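# Seat the grey arch's pegs into the stand's posts

## Task

Lower the grey arch onto the stand without forcing it, so that the peg beneath each green end drops into its post's hole and each green end comes to rest on top of its post. The arch must stay there by itself once the robot lets go. The arms and grippers must not strike or press hard on the stand, and the arch must not be shoved, yanked or rammed hard. Nothing may go off the table. Finish by releasing the arch and moving the arms away.

## Robot and tools

Robot: two arms, left_arm and right_arm, each with 7 revolute joints and a parallel-jaw gripper. The scene frame is shared by both arms. Its origin sits on the table surface midway between the arms, +z is up, +x points out across the table, and left_arm is on the +y side. The names left and right do not match the sides of a camera image. The printed hand positions are approximate, and less reliable far from the base.

execute_actions takes "actions": a list holding one action, one wait, or nothing. An empty list commands nothing and returns the current state with pictures. Pictures come with other calls only when "pictures": true is passed. A refused call sends nothing to the robot.

An action is {"rows": [...], "steps": N}, with N from 4 to 15 control steps of 1/30 s each (15 if omitted). Each row is used for one step, and the last row repeats if there are fewer rows than steps. Every row is a single flat list of 18 numbers covering both arms, even if only one arm moves. The order is: left_arm joints waist, shoulder, upper arm roll, elbow, forearm roll, wrist pitch, wrist roll, then left gripper position, left gripper speed, then the same nine for right_arm. The joint numbers are absolute target angles in radians, in the same form as the Joint positions line. They are not offsets.

Stated joint ranges (rad), per arm and in column order: waist -69.115 to 69.115, shoulder -2.250 to 2.250, upper arm roll -69.115 to 69.115, elbow -2.580 to 2.580, forearm roll -69.115 to 69.115, wrist pitch -2.100 to 2.100, wrist roll -69.115 to 69.115. A target more than 0.013 rad outside a range, and further out than the joint's current angle, gets the call refused. The true ends may differ from these by up to 0.013 rad, and a joint asked to go past its end stops there. When that happens, "joint sent to its limit" appears in a result, possibly one about an earlier action. If that line is missing, the joint may still be at its limit.

Gripper numbers are absolute settings in [-1, 1]. Position: +1 is fully open (85 mm), 0 is about 41 mm, the pads touch near -0.8, and -1 closes until blocked. Speed: about 20 mm/s at -1, 85 at 0, 150 at +1. A full close grips at roughly 190–235 N per pad, which is set by the arm. For a softer grip, open first and then command a position just under the object's width; each further millimetre adds force. To keep a gripper unchanged, repeat its previous two numbers, because 0 is itself a command. To release, command a width larger than the object. The fingers stay put until the position changes by 0.01 or more, but they re-close by themselves, up to the commanded position, if the grip slips or the object is lost. position_measured_pct ≈ 50 − 50×position, so 0 means fully open. If the fingers stop below about 90, something is held or blocking them; about 90 or a little more means the pads have met. Closing pushes the fingertips about 13 mm further out along the gripper's +z, its pointing direction, so keep that clearance from surfaces. The fingers open and close along the gripper's y axis. end_effector_position is the point between the closed pads, and the tips extend about 19 mm past it when closed and 6 mm when open.

A wait is {"steps": N} with N up to 300. It commands nothing and returns after N steps counted from the last result, and reply time counts toward them. Each action's result is reported 4 steps before the action ends, and those steps run while you reply. The arms keep moving toward the last row sent until all of them have nearly stopped or a HELD step occurs. After that, only a new action moves them further.

Motion limits: joint speed and acceleration are capped, and the joints of one arm are synchronised to arrive together. Each step, a joint's target is kept within 0.304 rad of its measured angle for the waist, shoulder, upper arm roll and elbow, and within 0.266 rad for the forearm roll, wrist pitch and wrist roll. If the targets would put the gripper more than 70 mm from where it is, the step is scaled back. Large moves therefore take several calls and may finish short of the target.

Result lines: the state gives each arm's end_effector_position (m) and end_effector_quat_wxyz in the scene frame. Joint positions and Joint velocities come in one block per arm (rad, rad/s). Joint torques show load and contact, with per-arm offsets and noise. "joint command not followed" means a clearance check changed or blocked some joint targets, while the rest of the row still ran. HELD marks steps on which the row, or part of it, was not sent. TORQUE FAULT: if contact torque reaches a joint's load limit (waist, shoulder, upper arm roll and elbow 51.3 N m; forearm roll, wrist pitch and wrist roll 32.3 N m, with held weight counting), that arm stops for 10 s and drops the rest of the call. MOTOR HOT appears from 60 °C. At 75 °C an OVER-TEMPERATURE FAULT makes that arm sag until it cools. Holding loads heats the motors, even while you think.

zoom_image {"camera", "region": [x0, y0, x1, y1]} enlarges part of a camera's latest image, using pixel coordinates with the origin at the top-left and a region of at most 504×504. Cameras (all 672×504): cam_high, cam_low, cam_left_wrist, cam_right_wrist. Calibration data is supplied but may be slightly off. show_instructions displays the reference image pages. finished_scene {"scene": n} ends the current scene permanently, reports whether the task was done, and loads the next task.

Avoid: dropping the arch, hard impacts or pressing on the stand or the arch, arm-to-arm collisions, and knocking anything off the table. Something may occasionally nudge a loose object. Release the arch and back the arms away before finishing. Time spent replying also counts as robot time.

Each tool is called in YAML: its name, and indented under it one key for each argument.

Reference images:

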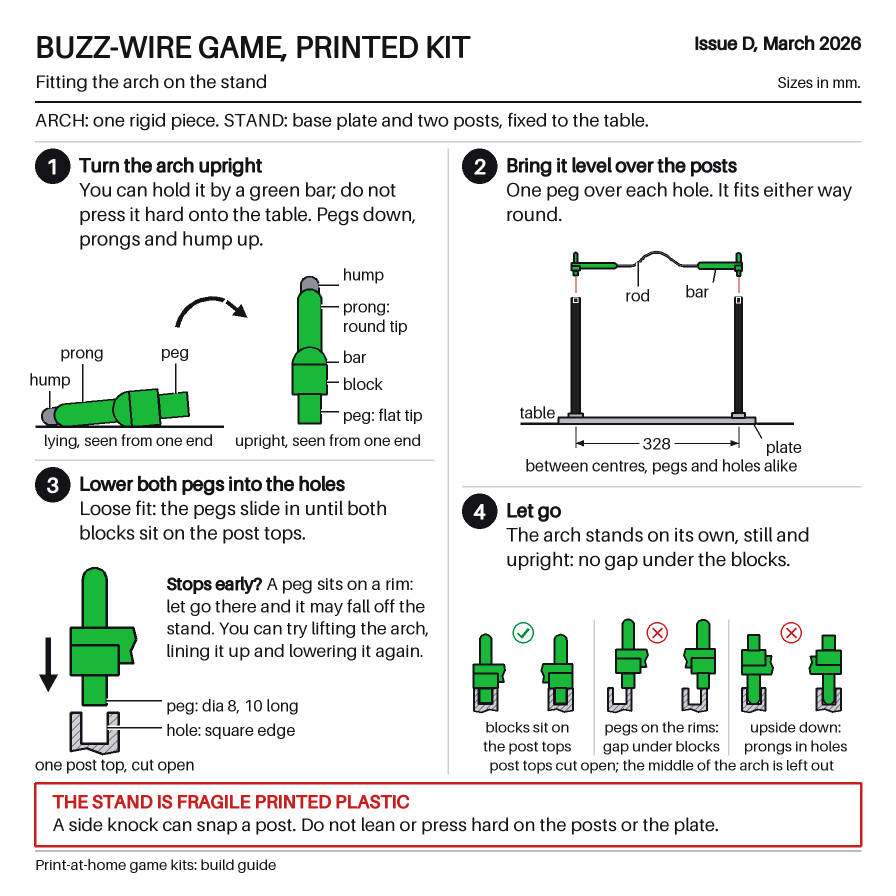

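## Session

execute_actions:
  actions: []

Scene clock: 0.00 s of 4600.00 s.
left_arm: end_effector_position=(+0.8665, +0.8242, +0.3978) position_measured_pct=0.0 end_effector_quat_wxyz=(+0.128, +0.400, +0.640, +0.643) | right_arm: end_effector_position=(+0.3328, -0.5172, +0.2413) position_measured_pct=0.0 end_effector_quat_wxyz=(-0.008, +0.892, +0.452, -0.026)
Joint positions: left_arm=[-0.353  1.134 -0.109  0.503 -1.18   0.273  0.944] | right_arm=[ 0.199  0.324  0.349  1.704 -0.075  1.169  0.059]
Joint velocities: left_arm=[-0.     0.     0.    -0.    -0.001  0.     0.   ] | right_arm=[ 0.    -0.     0.     0.    -0.     0.001 -0.   ]
Joint torques (N m, as the joint torque sensors report them, + toward a larger angle): no reading
Motor temperatures (°C, as the motors report them): left_arm=[26 29 30 30 37 40 45] | right_arm=[29 28 27 36 35 31 40]

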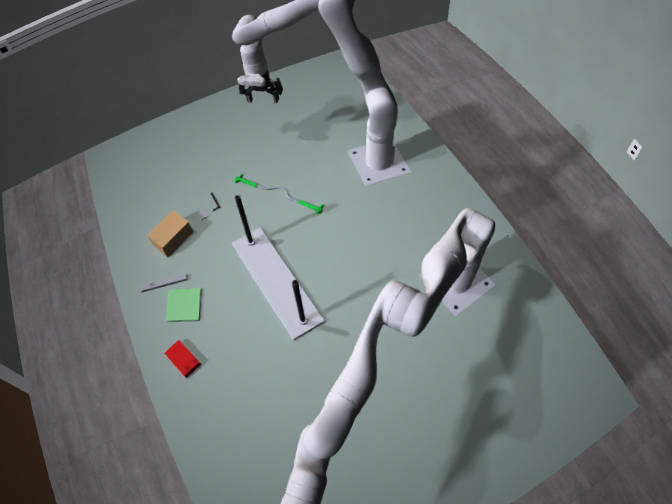

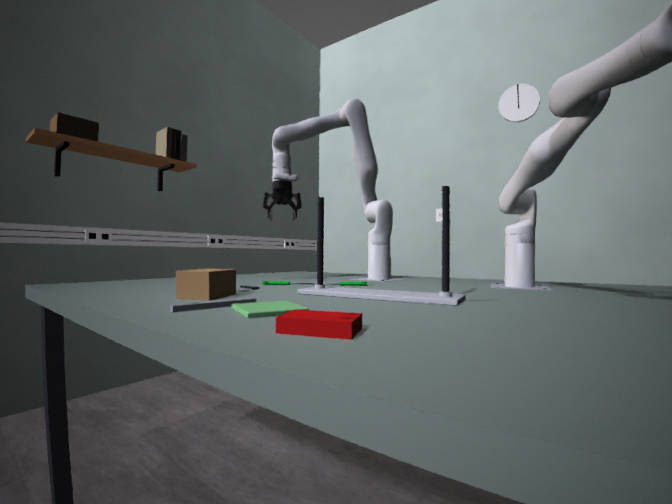

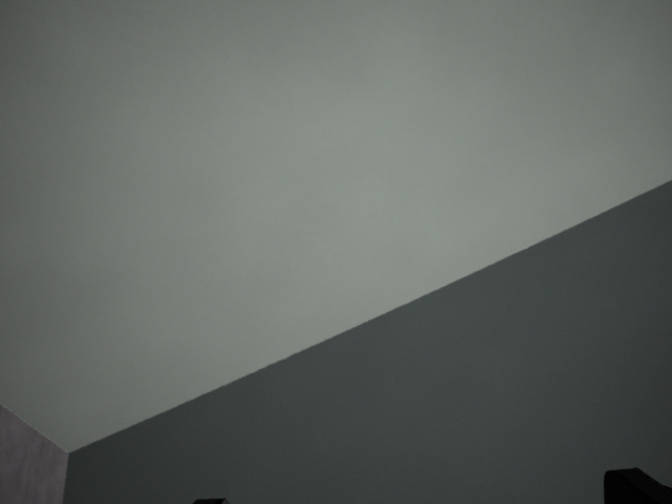

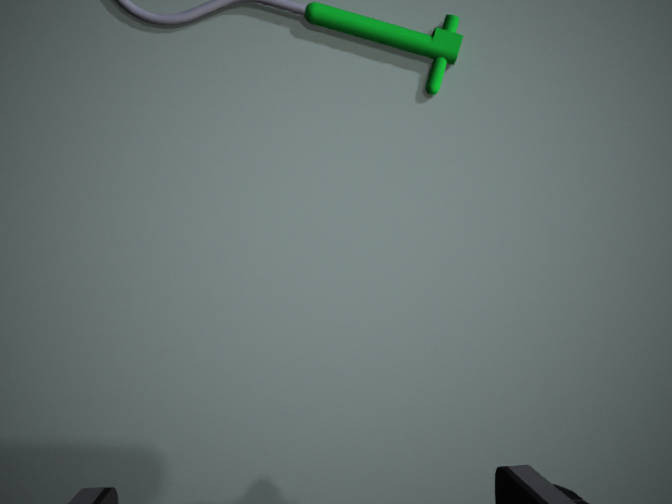

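execute_actions:
  actions:
    - {"rows":[[0.2,0.35,0,1.0,0,1.79,1.2,1,0,-0.385,0.271,0,2.034,0,0.837,0.41,0.3,0]]}

execute_actions:
  actions:
    - {"steps":90}
  pictures: true

Scene clock: 1.73 s of 4600.00 s.
left_arm: end_effector_position=(+0.8896, +0.6777, +0.4273) position_measured_pct=0.0 end_effector_quat_wxyz=(+0.222, +0.346, +0.711, +0.570) | right_arm: end_effector_position=(+0.3714, -0.3925, +0.2020) position_measured_pct=25.0 end_effector_quat_wxyz=(-0.007, +0.740, +0.673, -0.016)
Joint positions: left_arm=[-0.18   0.959 -0.06   0.677 -1.031  0.423  1.062] | right_arm=[-0.002  0.297  0.178  1.869 -0.036  1.009  0.222]
Joint velocities: left_arm=[ 0.591 -0.59   0.132  0.584  0.515  0.512  0.3  ] | right_arm=[-0.761 -0.066 -0.512  0.465  0.103 -0.493  0.537]
Joint torques (N m, as the joint torque sensors report them, + toward a larger angle): left_arm=[ -0.47 -29.51  -1.13 -11.79  -1.06  -0.39   0.07] | right_arm=[  0.01 -13.73   0.41  -6.87   0.     0.13  -0.07]
Motor temperatures (°C, as the motors report them): left_arm=[26 29 30 30 37 40 45] | right_arm=[29 28 27 36 35 31 40]
Steps of this call (steps 1 to 41: nothing new was sent; steps 42 to 52: the first 11 steps of this action). Readings (joint positions | what the end effector reports):
42: left_arm=[-0.352 1.133 -0.109 0.504 -1.179 0.274 0.944] | right_arm=[0.197 0.324 0.348 1.705 -0.075 1.168 0.060] | left_arm position_measured_pct=0.0 | right_arm position_measured_pct=0.0
43: left_arm=[-0.346 1.127 -0.109 0.511 -1.175 0.280 0.948] | right_arm=[0.191 0.322 0.345 1.710 -0.073 1.163 0.064] | left_arm position_measured_pct=0.0 | right_arm position_measured_pct=0.4
45: left_arm=[-0.319 1.098 -0.101 0.540 -1.152 0.304 0.971] | right_arm=[0.161 0.316 0.321 1.737 -0.065 1.140 0.087] | left_arm position_measured_pct=0.0 | right_arm position_measured_pct=4.4
49: left_arm=[-0.239 1.018 -0.075 0.618 -1.083 0.372 1.028] | right_arm=[0.071 0.304 0.234 1.819 -0.048 1.063 0.164] | left_arm position_measured_pct=0.0 | right_arm position_measured_pct=15.9
52: the state above

Scene clock: 4.73 s of 4600.00 s.
left_arm: end_effector_position=(+0.4899, +0.2253, +0.4376) position_measured_pct=0.0 end_effector_quat_wxyz=(+0.001, +0.211, +0.977, +0.000) | right_arm: end_effector_position=(+0.3589, -0.2003, +0.1683) position_measured_pct=34.9 end_effector_quat_wxyz=(-0.000, +0.437, +0.900, -0.000)
Joint positions: left_arm=[0.2  0.35 0.   1.   0.   1.79 1.2 ] | right_arm=[-0.385  0.271  0.     2.034 -0.     0.837  0.41 ]
Joint velocities: left_arm=[ 0.     0.001  0.    -0.     0.002 -0.     0.002] | right_arm=[-0.     0.     0.     0.     0.001  0.     0.   ]
Joint torques (N m, as the joint torque sensors report them, + toward a larger angle): left_arm=[  0.   -16.46   0.18  -8.91  -0.05   0.71  -0.03] | right_arm=[ -0.21 -12.05  -0.08  -6.28   0.22   0.04  -0.02]
Motor temperatures (°C, as the motors report them): left_arm=[26 29 30 30 37 40 45] | right_arm=[29 28 27 36 35 31 40]
Kept back: nothing.
Steps of this call (steps 1 to 4: the last 4 steps of your previous action; steps 5 to 60: the robot went on to your last target; steps 61 to 90: nothing new was sent). Readings (joint positions | what the end effector reports):
1: left_arm=[-0.160 0.939 -0.056 0.696 -1.014 0.440 1.071] | right_arm=[-0.028 0.294 0.162 1.884 -0.033 0.993 0.240] | left_arm position_measured_pct=0.0 | right_arm position_measured_pct=27.8
2: left_arm=[-0.141 0.920 -0.052 0.716 -0.997 0.458 1.080] | right_arm=[-0.054 0.292 0.146 1.898 -0.030 0.978 0.256] | left_arm position_measured_pct=0.0 | right_arm position_measured_pct=30.6
4: left_arm=[-0.101 0.881 -0.045 0.753 -0.962 0.492 1.096] | right_arm=[-0.109 0.289 0.118 1.924 -0.024 0.951 0.285] | left_arm position_measured_pct=0.0 | right_arm position_measured_pct=33.7
8: left_arm=[-0.025 0.801 -0.033 0.816 -0.892 0.562 1.123] | right_arm=[-0.223 0.282 0.069 1.969 -0.014 0.904 0.337] | left_arm position_measured_pct=0.0 | right_arm position_measured_pct=34.9
90: the state above
All arms were judged still, so your last target was given up. Only a new action makes them travel on or press farther. Fingers that are still opening or closing keep moving.
camera_calibration (this result's frames):
cam_left_wrist: T_world_to_cam=[[0.443939, 0.89413, -0.0587338, -0.38016], [0.891634, -0.447303, -0.070068, -0.237772], [-0.0889217, -0.0212631, -0.995812, 0.625958], [0, 0, 0, 1]] pos_world=[0.436435, 0.246866, 0.584348]
cam_right_wrist: T_world_to_cam=[[0.790307, 0.608468, 0.0719819, -0.181334], [0.610884, -0.79156, -0.0159256, -0.311459], [0.0472878, 0.0565587, -0.997279, 0.303801], [0, 0, 0, 1]] pos_world=[0.319209, -0.153385, 0.311067]

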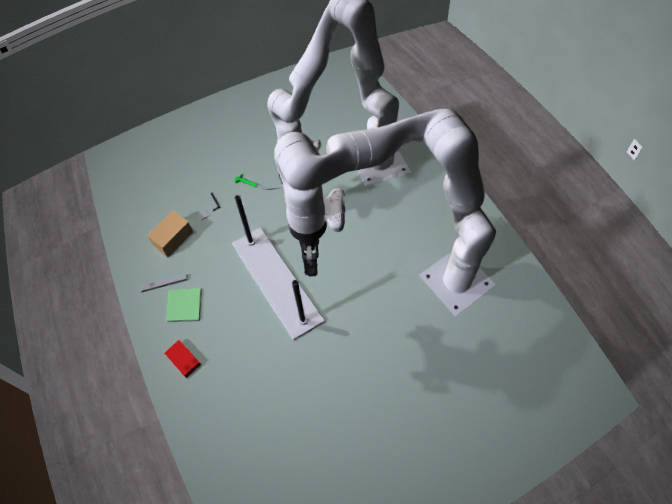

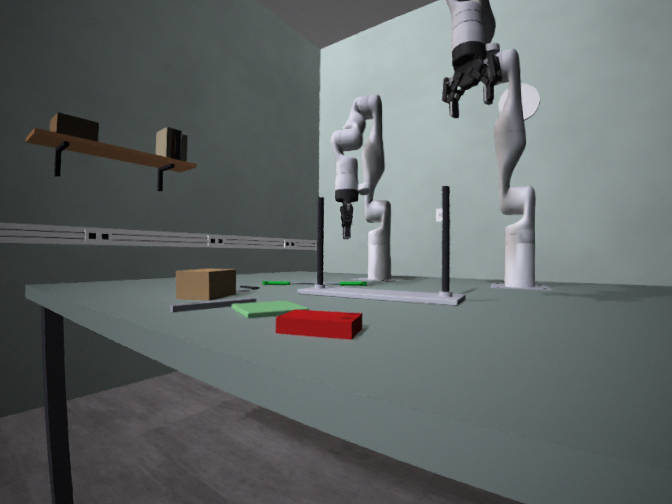

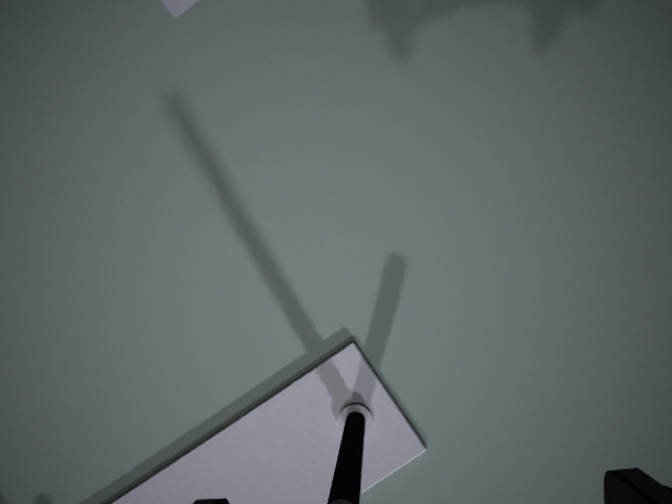

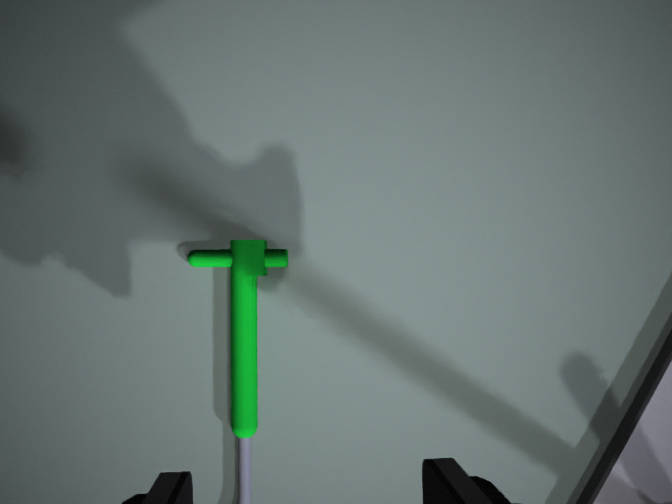

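execute_actions:
  actions:
    - {"rows":[[0.2,0.35,0,1.0,0,1.79,1.2,1,0,-0.3957,0.503,0,2.2575,0,0.381,0.383,-0.2,0]]}

execute_actions:
  actions:
    - {"steps":25}
  pictures: true

Scene clock: 5.57 s of 4600.00 s.
left_arm: end_effector_position=(+0.4899, +0.2253, +0.4376) position_measured_pct=0.0 end_effector_quat_wxyz=(+0.001, +0.211, +0.977, +0.000) | right_arm: end_effector_position=(+0.3241, -0.2068, +0.0742) position_measured_pct=58.3 end_effector_quat_wxyz=(-0.023, +0.442, +0.896, -0.020)
Joint positions: left_arm=[ 0.2   0.35  0.    1.   -0.    1.79  1.2 ] | right_arm=[-0.393  0.451 -0.     2.209  0.     0.542  0.389]
Joint velocities: left_arm=[ 0.     0.002  0.001 -0.001 -0.001 -0.    -0.001] | right_arm=[-0.019  0.401  0.001  0.396  0.001 -1.218 -0.048]
Joint torques (N m, as the joint torque sensors report them, + toward a larger angle): left_arm=[ -0.1  -16.28   0.19  -8.92  -0.11   0.67  -0.11] | right_arm=[ -0.24 -13.4   -0.09  -4.35   0.18   0.11  -0.02]
Motor temperatures (°C, as the motors report them): left_arm=[26 29 30 30 37 40 45] | right_arm=[29 28 27 36 35 31 40]
Steps of this call (steps 1 to 14: nothing new was sent; steps 15 to 25: the first 11 steps of this action). Readings (joint positions | what the end effector reports):
15: left_arm=[0.200 0.350 0.000 1.000 0.000 1.790 1.200] | right_arm=[-0.385 0.272 0.000 2.035 0.000 0.836 0.410] | left_arm position_measured_pct=0.0 | right_arm position_measured_pct=34.9
16: left_arm=[0.200 0.350 0.000 1.000 0.000 1.790 1.200] | right_arm=[-0.385 0.279 0.000 2.039 0.000 0.830 0.409] | left_arm position_measured_pct=0.0 | right_arm position_measured_pct=35.3
18: left_arm=[0.200 0.350 0.000 1.000 0.000 1.790 1.200] | right_arm=[-0.387 0.309 0.000 2.065 0.000 0.799 0.406] | left_arm position_measured_pct=0.0 | right_arm position_measured_pct=39.3
22: left_arm=[0.200 0.350 0.000 1.000 0.000 1.790 1.200] | right_arm=[-0.391 0.404 -0.000 2.159 -0.000 0.664 0.395] | left_arm position_measured_pct=0.0 | right_arm position_measured_pct=50.8
25: the state above

Scene clock: 6.40 s of 4600.00 s.
left_arm: end_effector_position=(+0.4899, +0.2253, +0.4376) position_measured_pct=0.0 end_effector_quat_wxyz=(+0.001, +0.211, +0.977, +0.000) | right_arm: end_effector_position=(+0.3331, -0.2036, +0.0504) position_measured_pct=59.9 end_effector_quat_wxyz=(+0.000, +0.444, +0.896, +0.000)
Joint positions: left_arm=[ 0.2   0.35 -0.    1.    0.    1.79  1.2 ] | right_arm=[-0.396  0.503 -0.     2.257  0.     0.381  0.383]
Joint velocities: left_arm=[-0.  0. -0.  0.  0. -0. -0.] | right_arm=[-0.  0.  0.  0. -0.  0. -0.]
Joint torques (N m, as the joint torque sensors report them, + toward a larger angle): left_arm=[  0.14 -16.36   0.11  -8.83  -0.07   0.89  -0.07] | right_arm=[ -0.32 -13.28   0.1   -3.32   0.21   0.24   0.12]
Motor temperatures (°C, as the motors report them): left_arm=[26 29 30 30 37 40 45] | right_arm=[29 28 27 36 35 31 40]
Kept back: nothing.
Steps of this call (steps 1 to 4: the last 4 steps of your previous action; steps 5 to 25: the robot went on to your last target). Readings (joint positions | what the end effector reports):
1: left_arm=[0.200 0.350 0.000 1.000 0.000 1.790 1.200] | right_arm=[-0.394 0.464 -0.000 2.222 0.000 0.501 0.387] | left_arm position_measured_pct=0.0 | right_arm position_measured_pct=59.1
2: left_arm=[0.200 0.350 0.000 1.000 0.000 1.790 1.200] | right_arm=[-0.394 0.477 -0.000 2.234 0.000 0.461 0.386] | left_arm position_measured_pct=0.0 | right_arm position_measured_pct=59.5
4: left_arm=[0.200 0.350 0.000 1.000 0.000 1.790 1.200] | right_arm=[-0.395 0.494 -0.000 2.251 -0.000 0.401 0.384] | left_arm position_measured_pct=0.0 | right_arm position_measured_pct=59.9
8: left_arm=[0.200 0.350 -0.000 1.000 0.000 1.790 1.200] | right_arm=[-0.396 0.500 -0.000 2.257 -0.000 0.381 0.383] | left_arm position_measured_pct=0.0 | right_arm position_measured_pct=59.9
25: the state above
camera_calibration (this result's frames):
cam_left_wrist: T_world_to_cam=[[0.443939, 0.89413, -0.0587338, -0.38016], [0.891634, -0.447302, -0.0700679, -0.237772], [-0.0889215, -0.0212631, -0.995812, 0.625958], [0, 0, 0, 1]] pos_world=[0.436435, 0.246866, 0.584348]
cam_right_wrist: T_world_to_cam=[[0.800083, 0.595497, 0.0724586, -0.156345], [0.597908, -0.80141, -0.0157266, -0.297799], [0.0487039, 0.0559062, -0.997247, 0.186982], [0, 0, 0, 1]] pos_world=[0.294039, -0.15601, 0.193113]

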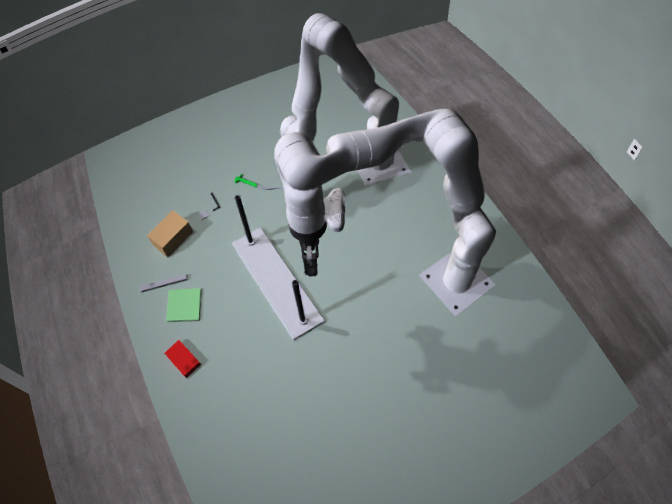

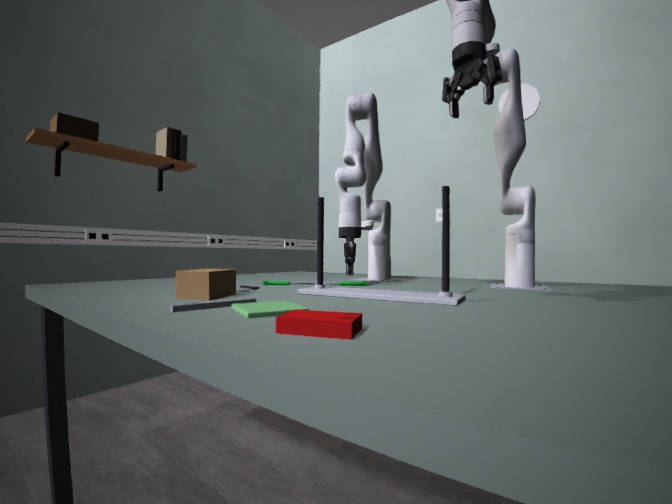

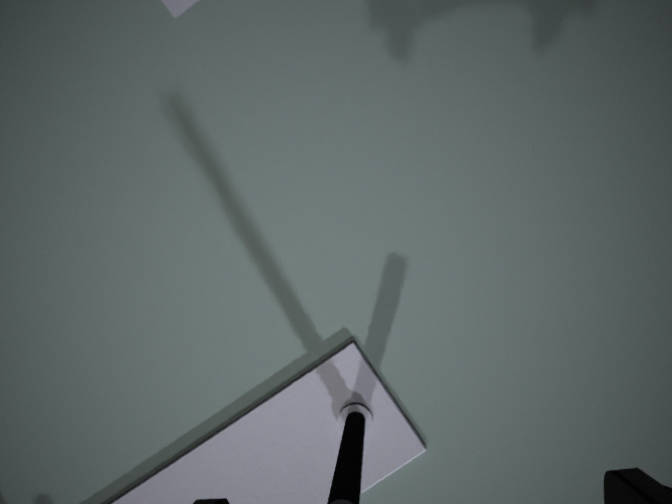

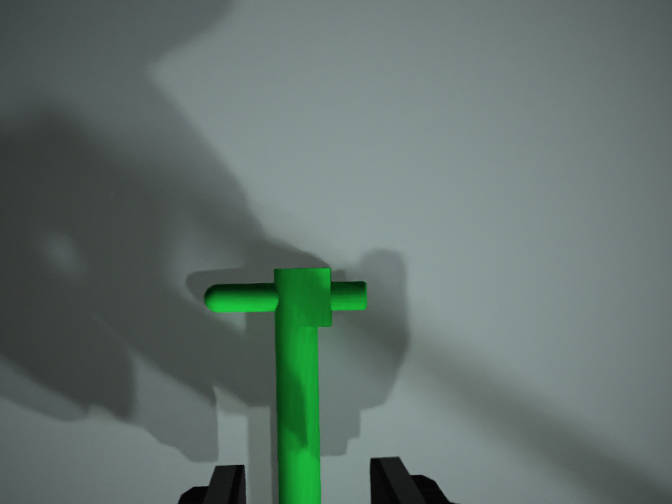

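execute_actions:
  actions:
    - {"rows":[[0.2,0.35,0,1.0,0,1.79,1.2,1,0,-0.3957,0.5821,0,2.2742,0,0.2853,0.383,-0.35,0]]}

execute_actions:
  actions:
    - {"steps":12}
  pictures: true

zoom_image:
  camera: "cam_low"
  region: [310,240,390,300]

Scene clock: 6.87 s of 4600.00 s.
left_arm: end_effector_position=(+0.4899, +0.2253, +0.4376) position_measured_pct=0.0 end_effector_quat_wxyz=(+0.001, +0.211, +0.977, +0.000) | right_arm: end_effector_position=(+0.3339, -0.2033, +0.0242) position_measured_pct=67.5 end_effector_quat_wxyz=(+0.001, +0.444, +0.896, +0.001)
Joint positions: left_arm=[0.2  0.35 0.   1.   0.   1.79 1.2 ] | right_arm=[-0.396  0.579 -0.     2.274 -0.     0.285  0.383]
Joint velocities: left_arm=[ 0.    -0.002  0.002 -0.001  0.001  0.    -0.   ] | right_arm=[-0.002  0.024  0.     0.003  0.    -0.002 -0.   ]
Joint torques (N m, as the joint torque sensors report them, + toward a larger angle): left_arm=[  0.03 -16.33   0.15  -9.    -0.22   0.65  -0.08] | right_arm=[ -0.18 -13.59   0.06  -2.44   0.18   0.01   0.26]
Motor temperatures (°C, as the motors report them): left_arm=[26 29 30 30 37 40 45] | right_arm=[29 28 27 36 35 31 40]
Steps of this call (steps 1 to 3: the robot went on to your last target; steps 4 to 14: the first 11 steps of this action). Readings (joint positions | what the end effector reports):
4: left_arm=[0.200 0.350 0.000 1.000 0.000 1.790 1.200] | right_arm=[-0.396 0.504 0.000 2.258 -0.000 0.380 0.383] | left_arm position_measured_pct=0.0 | right_arm position_measured_pct=59.9
5: left_arm=[0.200 0.350 0.000 1.000 0.000 1.790 1.200] | right_arm=[-0.396 0.511 0.000 2.259 -0.000 0.374 0.383] | left_arm position_measured_pct=0.0 | right_arm position_measured_pct=60.7
7: left_arm=[0.200 0.350 0.000 1.000 0.000 1.790 1.200] | right_arm=[-0.396 0.542 0.000 2.264 -0.000 0.342 0.383] | left_arm position_measured_pct=0.0 | right_arm position_measured_pct=64.3
11: left_arm=[0.200 0.350 0.000 1.000 0.000 1.790 1.200] | right_arm=[-0.396 0.577 -0.000 2.274 0.000 0.287 0.383] | left_arm position_measured_pct=0.0 | right_arm position_measured_pct=67.1
14: the state above

Scene clock: 7.27 s of 4600.00 s.
left_arm: end_effector_position=(+0.4899, +0.2253, +0.4376) position_measured_pct=0.0 end_effector_quat_wxyz=(+0.001, +0.211, +0.977, +0.000) | right_arm: end_effector_position=(+0.3331, -0.2036, +0.0233) position_measured_pct=67.5 end_effector_quat_wxyz=(+0.000, +0.444, +0.896, +0.000)
Joint positions: left_arm=[0.2  0.35 0.   1.   0.   1.79 1.2 ] | right_arm=[-0.396  0.582 -0.     2.274 -0.     0.285  0.383]
Joint velocities: left_arm=[ 0.    -0.002  0.002  0.    -0.002 -0.    -0.002] | right_arm=[-0.001  0.001 -0.    -0.     0.     0.001 -0.   ]
Joint torques (N m, as the joint torque sensors report them, + toward a larger angle): left_arm=[  0.08 -16.45   0.08  -8.99  -0.05   0.7   -0.07] | right_arm=[ -0.09 -13.76   0.05  -2.3    0.37   0.12   0.06]
Motor temperatures (°C, as the motors report them): left_arm=[26 29 30 30 37 40 45] | right_arm=[29 28 27 36 35 31 40]
Kept back: nothing.
Steps of this call (steps 1 to 4: the last 4 steps of your previous action; steps 5 to 12: the robot went on to your last target). Readings (joint positions | what the end effector reports):
1: left_arm=[0.200 0.350 0.000 1.000 0.000 1.790 1.200] | right_arm=[-0.396 0.580 -0.000 2.274 0.000 0.285 0.383] | left_arm position_measured_pct=0.0 | right_arm position_measured_pct=67.5
2: left_arm=[0.200 0.350 0.000 1.000 0.000 1.790 1.200] | right_arm=[-0.396 0.581 -0.000 2.274 0.000 0.285 0.383] | left_arm position_measured_pct=0.0 | right_arm position_measured_pct=67.5
4: left_arm=[0.200 0.350 0.000 1.000 0.000 1.790 1.200] | right_arm=[-0.396 0.581 -0.000 2.274 0.000 0.285 0.383] | left_arm position_measured_pct=0.0 | right_arm position_measured_pct=67.5
8: left_arm=[0.200 0.350 0.000 1.000 0.000 1.790 1.200] | right_arm=[-0.396 0.582 -0.000 2.274 0.000 0.285 0.383] | left_arm position_measured_pct=0.0 | right_arm position_measured_pct=67.5
12: the state above
camera_calibration (this result's frames):
cam_left_wrist: T_world_to_cam=[[0.443939, 0.89413, -0.0587338, -0.38016], [0.891634, -0.447303, -0.070068, -0.237772], [-0.0889217, -0.0212631, -0.995812, 0.625958], [0, 0, 0, 1]] pos_world=[0.436435, 0.246866, 0.584348]
cam_right_wrist: T_world_to_cam=[[0.800086, 0.595499, 0.0724135, -0.154414], [0.597909, -0.80141, -0.0157444, -0.298234], [0.0486571, 0.0558935, -0.99725, 0.160059], [0, 0, 0, 1]] pos_world=[0.294073, -0.156, 0.166105]

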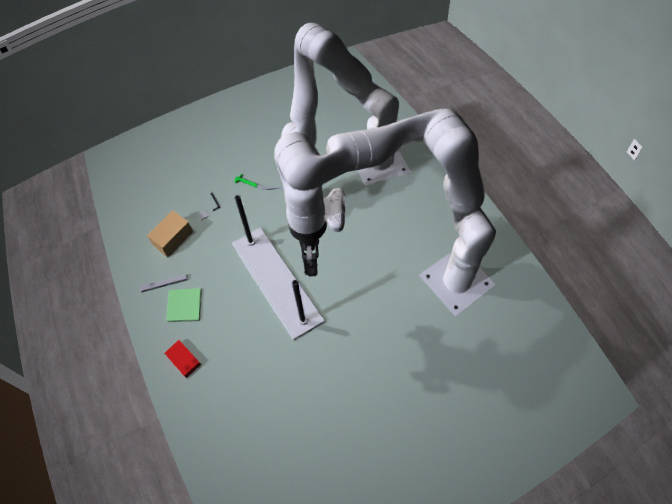

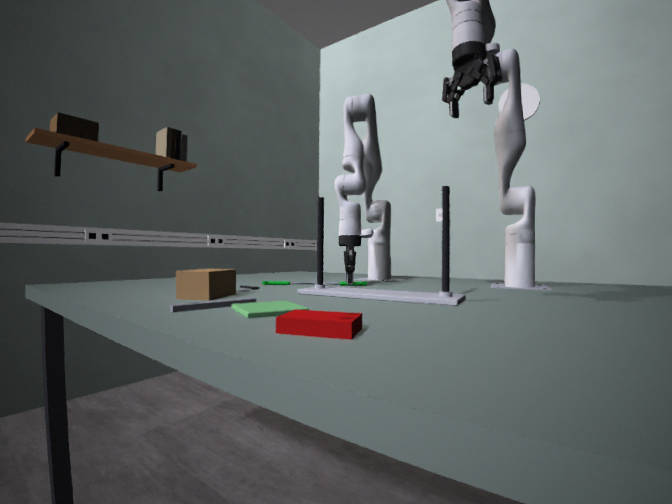

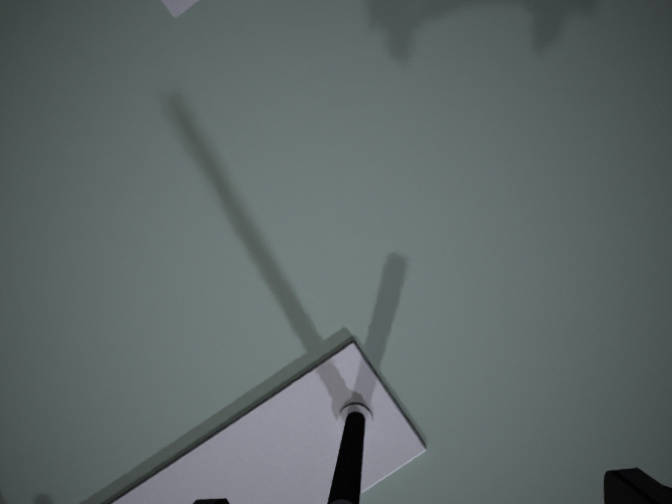

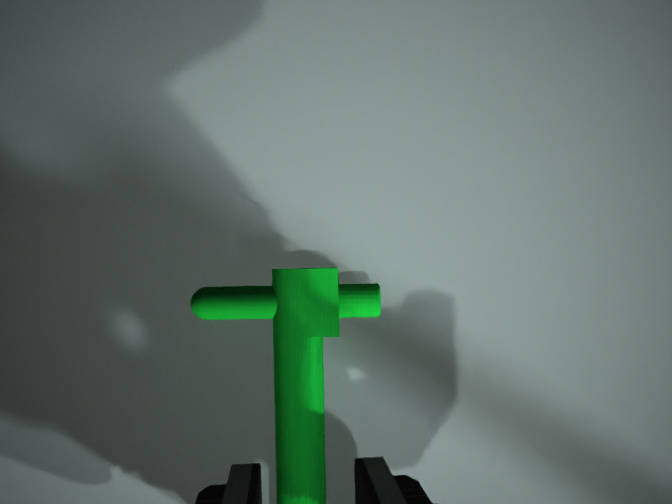

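Region (310, 240, 390, 300) of cam_low's 672x504 image, scaled by 6.300, with more detail than that image has; it fills the top 378 rows of this view, and the rest is white.

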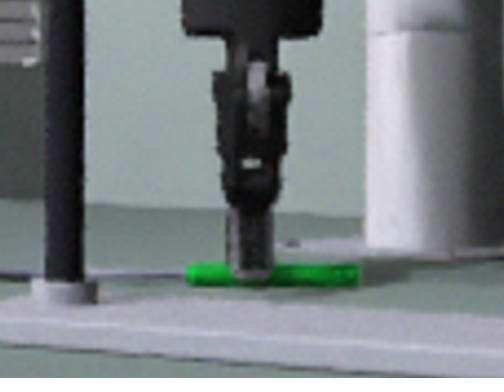

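execute_actions:
  actions:
    - {"rows":[[0.2,0.35,0,1.0,0,1.79,1.2,1,0,-0.3957,0.5909,0,2.2758,0,0.2749,0.383,-0.35,0]],"steps":12}

execute_actions:
  actions:
    - {"rows":[[0.2,0.35,0,1.0,0,1.79,1.2,1,0,-0.3957,0.5909,0,2.2758,0,0.2749,0.383,-0.68,-0.7]]}

execute_actions:
  actions:
    - {"rows":[[0.2,0.35,0,1.0,0,1.79,1.2,1,0,-0.3957,0.503,0,2.2575,0,0.381,0.383,-0.68,-0.7]]}
  pictures: true

Scene clock: 7.70 s of 4600.00 s.
left_arm: end_effector_position=(+0.4899, +0.2253, +0.4376) position_measured_pct=0.0 end_effector_quat_wxyz=(+0.001, +0.211, +0.977, +0.000) | right_arm: end_effector_position=(+0.3331, -0.2036, +0.0205) position_measured_pct=67.5 end_effector_quat_wxyz=(+0.000, +0.444, +0.896, +0.000)
Joint positions: left_arm=[0.2  0.35 0.   1.   0.   1.79 1.2 ] | right_arm=[-0.396  0.591 -0.     2.276  0.     0.275  0.383]
Joint velocities: left_arm=[ 0.    -0.001  0.001 -0.    -0.    -0.    -0.002] | right_arm=[ 0.     0.003  0.     0.001 -0.     0.001  0.   ]
Joint torques (N m, as the joint torque sensors report them, + toward a larger angle): left_arm=[  0.17 -16.38   0.24  -9.11  -0.21   0.7   -0.11] | right_arm=[ -0.21 -13.84   0.28  -2.1    0.18   0.13   0.01]
Motor temperatures (°C, as the motors report them): left_arm=[26 29 30 30 37 40 45] | right_arm=[29 28 27 36 35 31 40]
Steps of this call (steps 1 to 5: the robot went on to your last target; steps 6 to 13: the first 8 steps of this action). Readings (joint positions | what the end effector reports):
6: left_arm=[0.200 0.350 0.000 1.000 0.000 1.790 1.200] | right_arm=[-0.396 0.583 0.000 2.274 -0.000 0.285 0.383] | left_arm position_measured_pct=0.0 | right_arm position_measured_pct=67.5
7: left_arm=[0.200 0.350 0.000 1.000 0.000 1.790 1.200] | right_arm=[-0.396 0.588 0.000 2.275 -0.000 0.280 0.383] | left_arm position_measured_pct=0.0 | right_arm position_measured_pct=67.5
9: left_arm=[0.200 0.350 0.000 1.000 -0.000 1.790 1.200] | right_arm=[-0.396 0.590 -0.000 2.276 0.000 0.276 0.383] | left_arm position_measured_pct=0.0 | right_arm position_measured_pct=67.5
13: the state above

Scene clock: 8.20 s of 4600.00 s.
left_arm: end_effector_position=(+0.4899, +0.2253, +0.4376) position_measured_pct=0.0 end_effector_quat_wxyz=(+0.001, +0.211, +0.977, +0.000) | right_arm: end_effector_position=(+0.3331, -0.2036, +0.0204) position_measured_pct=79.0 end_effector_quat_wxyz=(+0.000, +0.444, +0.896, +0.000)
Joint positions: left_arm=[0.2  0.35 0.   1.   0.   1.79 1.2 ] | right_arm=[-0.396  0.591  0.     2.276  0.     0.275  0.383]
Joint velocities: left_arm=[ 0.     0.    -0.001  0.001 -0.001  0.     0.   ] | right_arm=[-0.001 -0.004 -0.001 -0.001  0.001 -0.001  0.001]
Joint torques (N m, as the joint torque sensors report them, + toward a larger angle): left_arm=[  0.13 -16.43   0.2   -9.01  -0.09   0.68  -0.05] | right_arm=[  0.06 -13.23   0.23  -2.05   0.49   0.02  -0.05]
Motor temperatures (°C, as the motors report them): left_arm=[26 29 30 30 37 40 45] | right_arm=[29 28 27 36 35 31 40]
Steps of this call (steps 1 to 4: the last 4 steps of your previous action; steps 5 to 15: the first 11 steps of this action). Readings (joint positions | what the end effector reports):
5: left_arm=[0.200 0.350 0.000 1.000 0.000 1.790 1.200] | right_arm=[-0.396 0.591 0.000 2.276 0.000 0.275 0.383] | left_arm position_measured_pct=0.0 | right_arm position_measured_pct=67.5
6: left_arm=[0.200 0.350 0.000 1.000 0.000 1.790 1.200] | right_arm=[-0.396 0.591 0.000 2.276 0.000 0.275 0.383] | left_arm position_measured_pct=0.0 | right_arm position_measured_pct=67.9
8: left_arm=[0.200 0.350 0.000 1.000 0.000 1.790 1.200] | right_arm=[-0.396 0.591 0.000 2.276 0.000 0.275 0.383] | left_arm position_measured_pct=0.0 | right_arm position_measured_pct=69.4
12: left_arm=[0.200 0.350 0.000 1.000 0.000 1.790 1.200] | right_arm=[-0.396 0.591 0.000 2.276 0.000 0.275 0.383] | left_arm position_measured_pct=0.0 | right_arm position_measured_pct=74.6
15: the state above

Scene clock: 8.70 s of 4600.00 s.
left_arm: end_effector_position=(+0.4899, +0.2253, +0.4376) position_measured_pct=0.0 end_effector_quat_wxyz=(+0.001, +0.211, +0.977, +0.000) | right_arm: end_effector_position=(+0.3322, -0.2038, +0.0493) position_measured_pct=80.6 end_effector_quat_wxyz=(-0.001, +0.444, +0.896, -0.001)
Joint positions: left_arm=[ 0.2   0.35  0.    1.   -0.    1.79  1.2 ] | right_arm=[-0.396  0.506  0.     2.258 -0.     0.381  0.383]
Joint velocities: left_arm=[ 0.     0.001  0.    -0.     0.     0.    -0.001] | right_arm=[-0.001 -0.027 -0.    -0.003  0.    -0.    -0.   ]
Joint torques (N m, as the joint torque sensors report them, + toward a larger angle): left_arm=[  0.14 -16.47   0.04  -8.88   0.     0.72  -0.07] | right_arm=[ -0.03 -13.46   0.15  -3.42   0.31   0.11   0.13]
Motor temperatures (°C, as the motors report them): left_arm=[26 29 30 30 37 40 45] | right_arm=[29 28 27 36 35 31 40]
Steps of this call (steps 1 to 4: the last 4 steps of your previous action; steps 5 to 15: the first 11 steps of this action). Readings (joint positions | what the end effector reports):
5: left_arm=[0.200 0.350 0.000 1.000 0.000 1.790 1.200] | right_arm=[-0.396 0.589 0.000 2.276 0.000 0.276 0.383] | left_arm position_measured_pct=0.0 | right_arm position_measured_pct=80.6
6: left_arm=[0.200 0.350 0.000 1.000 0.000 1.790 1.200] | right_arm=[-0.396 0.582 -0.000 2.275 -0.000 0.282 0.383] | left_arm position_measured_pct=0.0 | right_arm position_measured_pct=80.6
8: left_arm=[0.200 0.350 0.000 1.000 0.000 1.790 1.200] | right_arm=[-0.396 0.552 -0.000 2.269 -0.000 0.314 0.383] | left_arm position_measured_pct=0.0 | right_arm position_measured_pct=80.6
12: left_arm=[0.200 0.350 0.000 1.000 0.000 1.790 1.200] | right_arm=[-0.396 0.508 0.000 2.258 0.000 0.378 0.383] | left_arm position_measured_pct=0.0 | right_arm position_measured_pct=80.6
15: the state above
camera_calibration (this result's frames):
cam_left_wrist: T_world_to_cam=[[0.443939, 0.89413, -0.0587337, -0.38016], [0.891634, -0.447303, -0.0700681, -0.237772], [-0.0889218, -0.021263, -0.995812, 0.625958], [0, 0, 0, 1]] pos_world=[0.436435, 0.246866, 0.584348]
cam_right_wrist: T_world_to_cam=[[0.800338, 0.595535, 0.0692546, -0.155353], [0.597828, -0.801445, -0.0169785, -0.297419], [0.0453924, 0.0549908, -0.997455, 0.186916], [0, 0, 0, 1]] pos_world=[0.293656, -0.156125, 0.192149]

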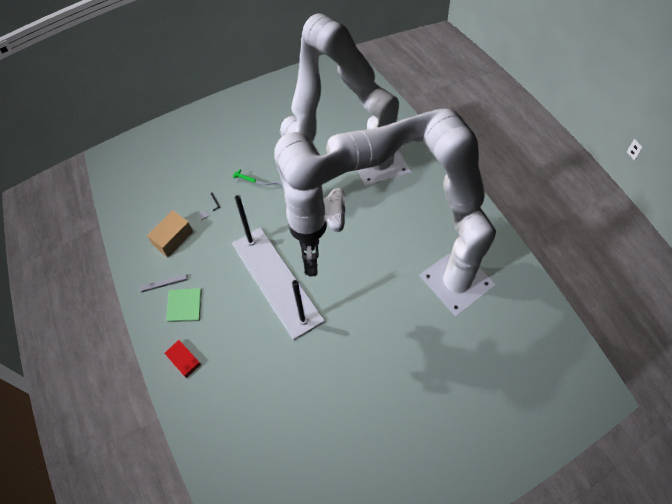

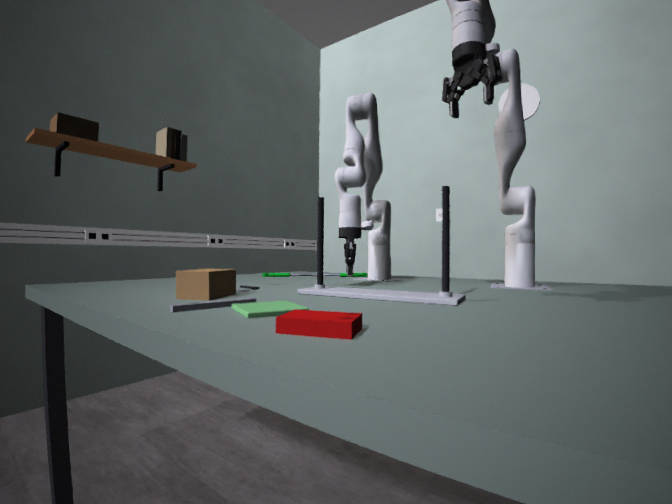

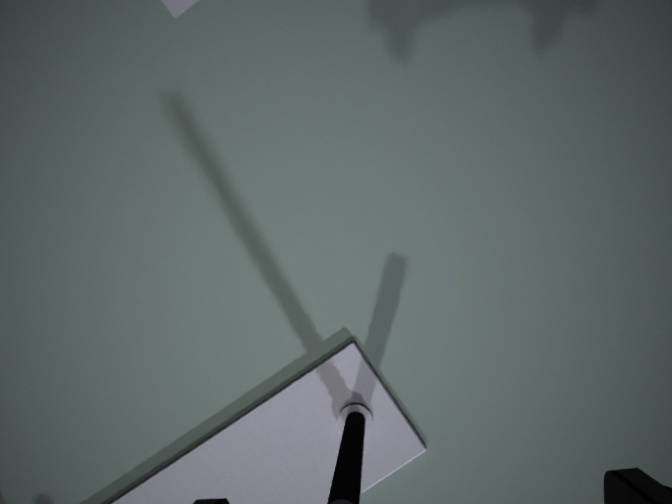

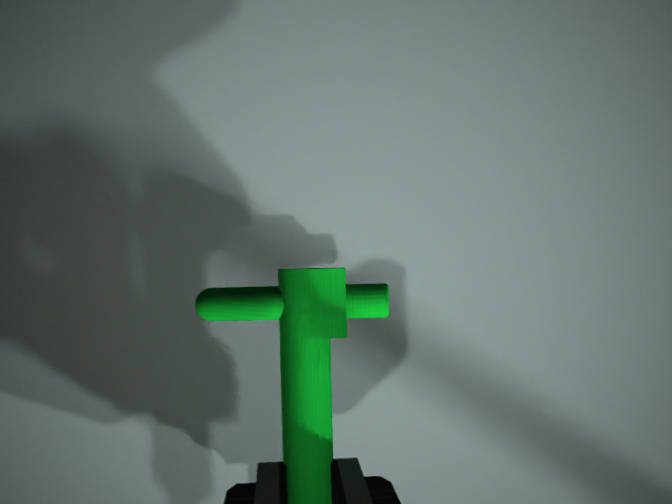

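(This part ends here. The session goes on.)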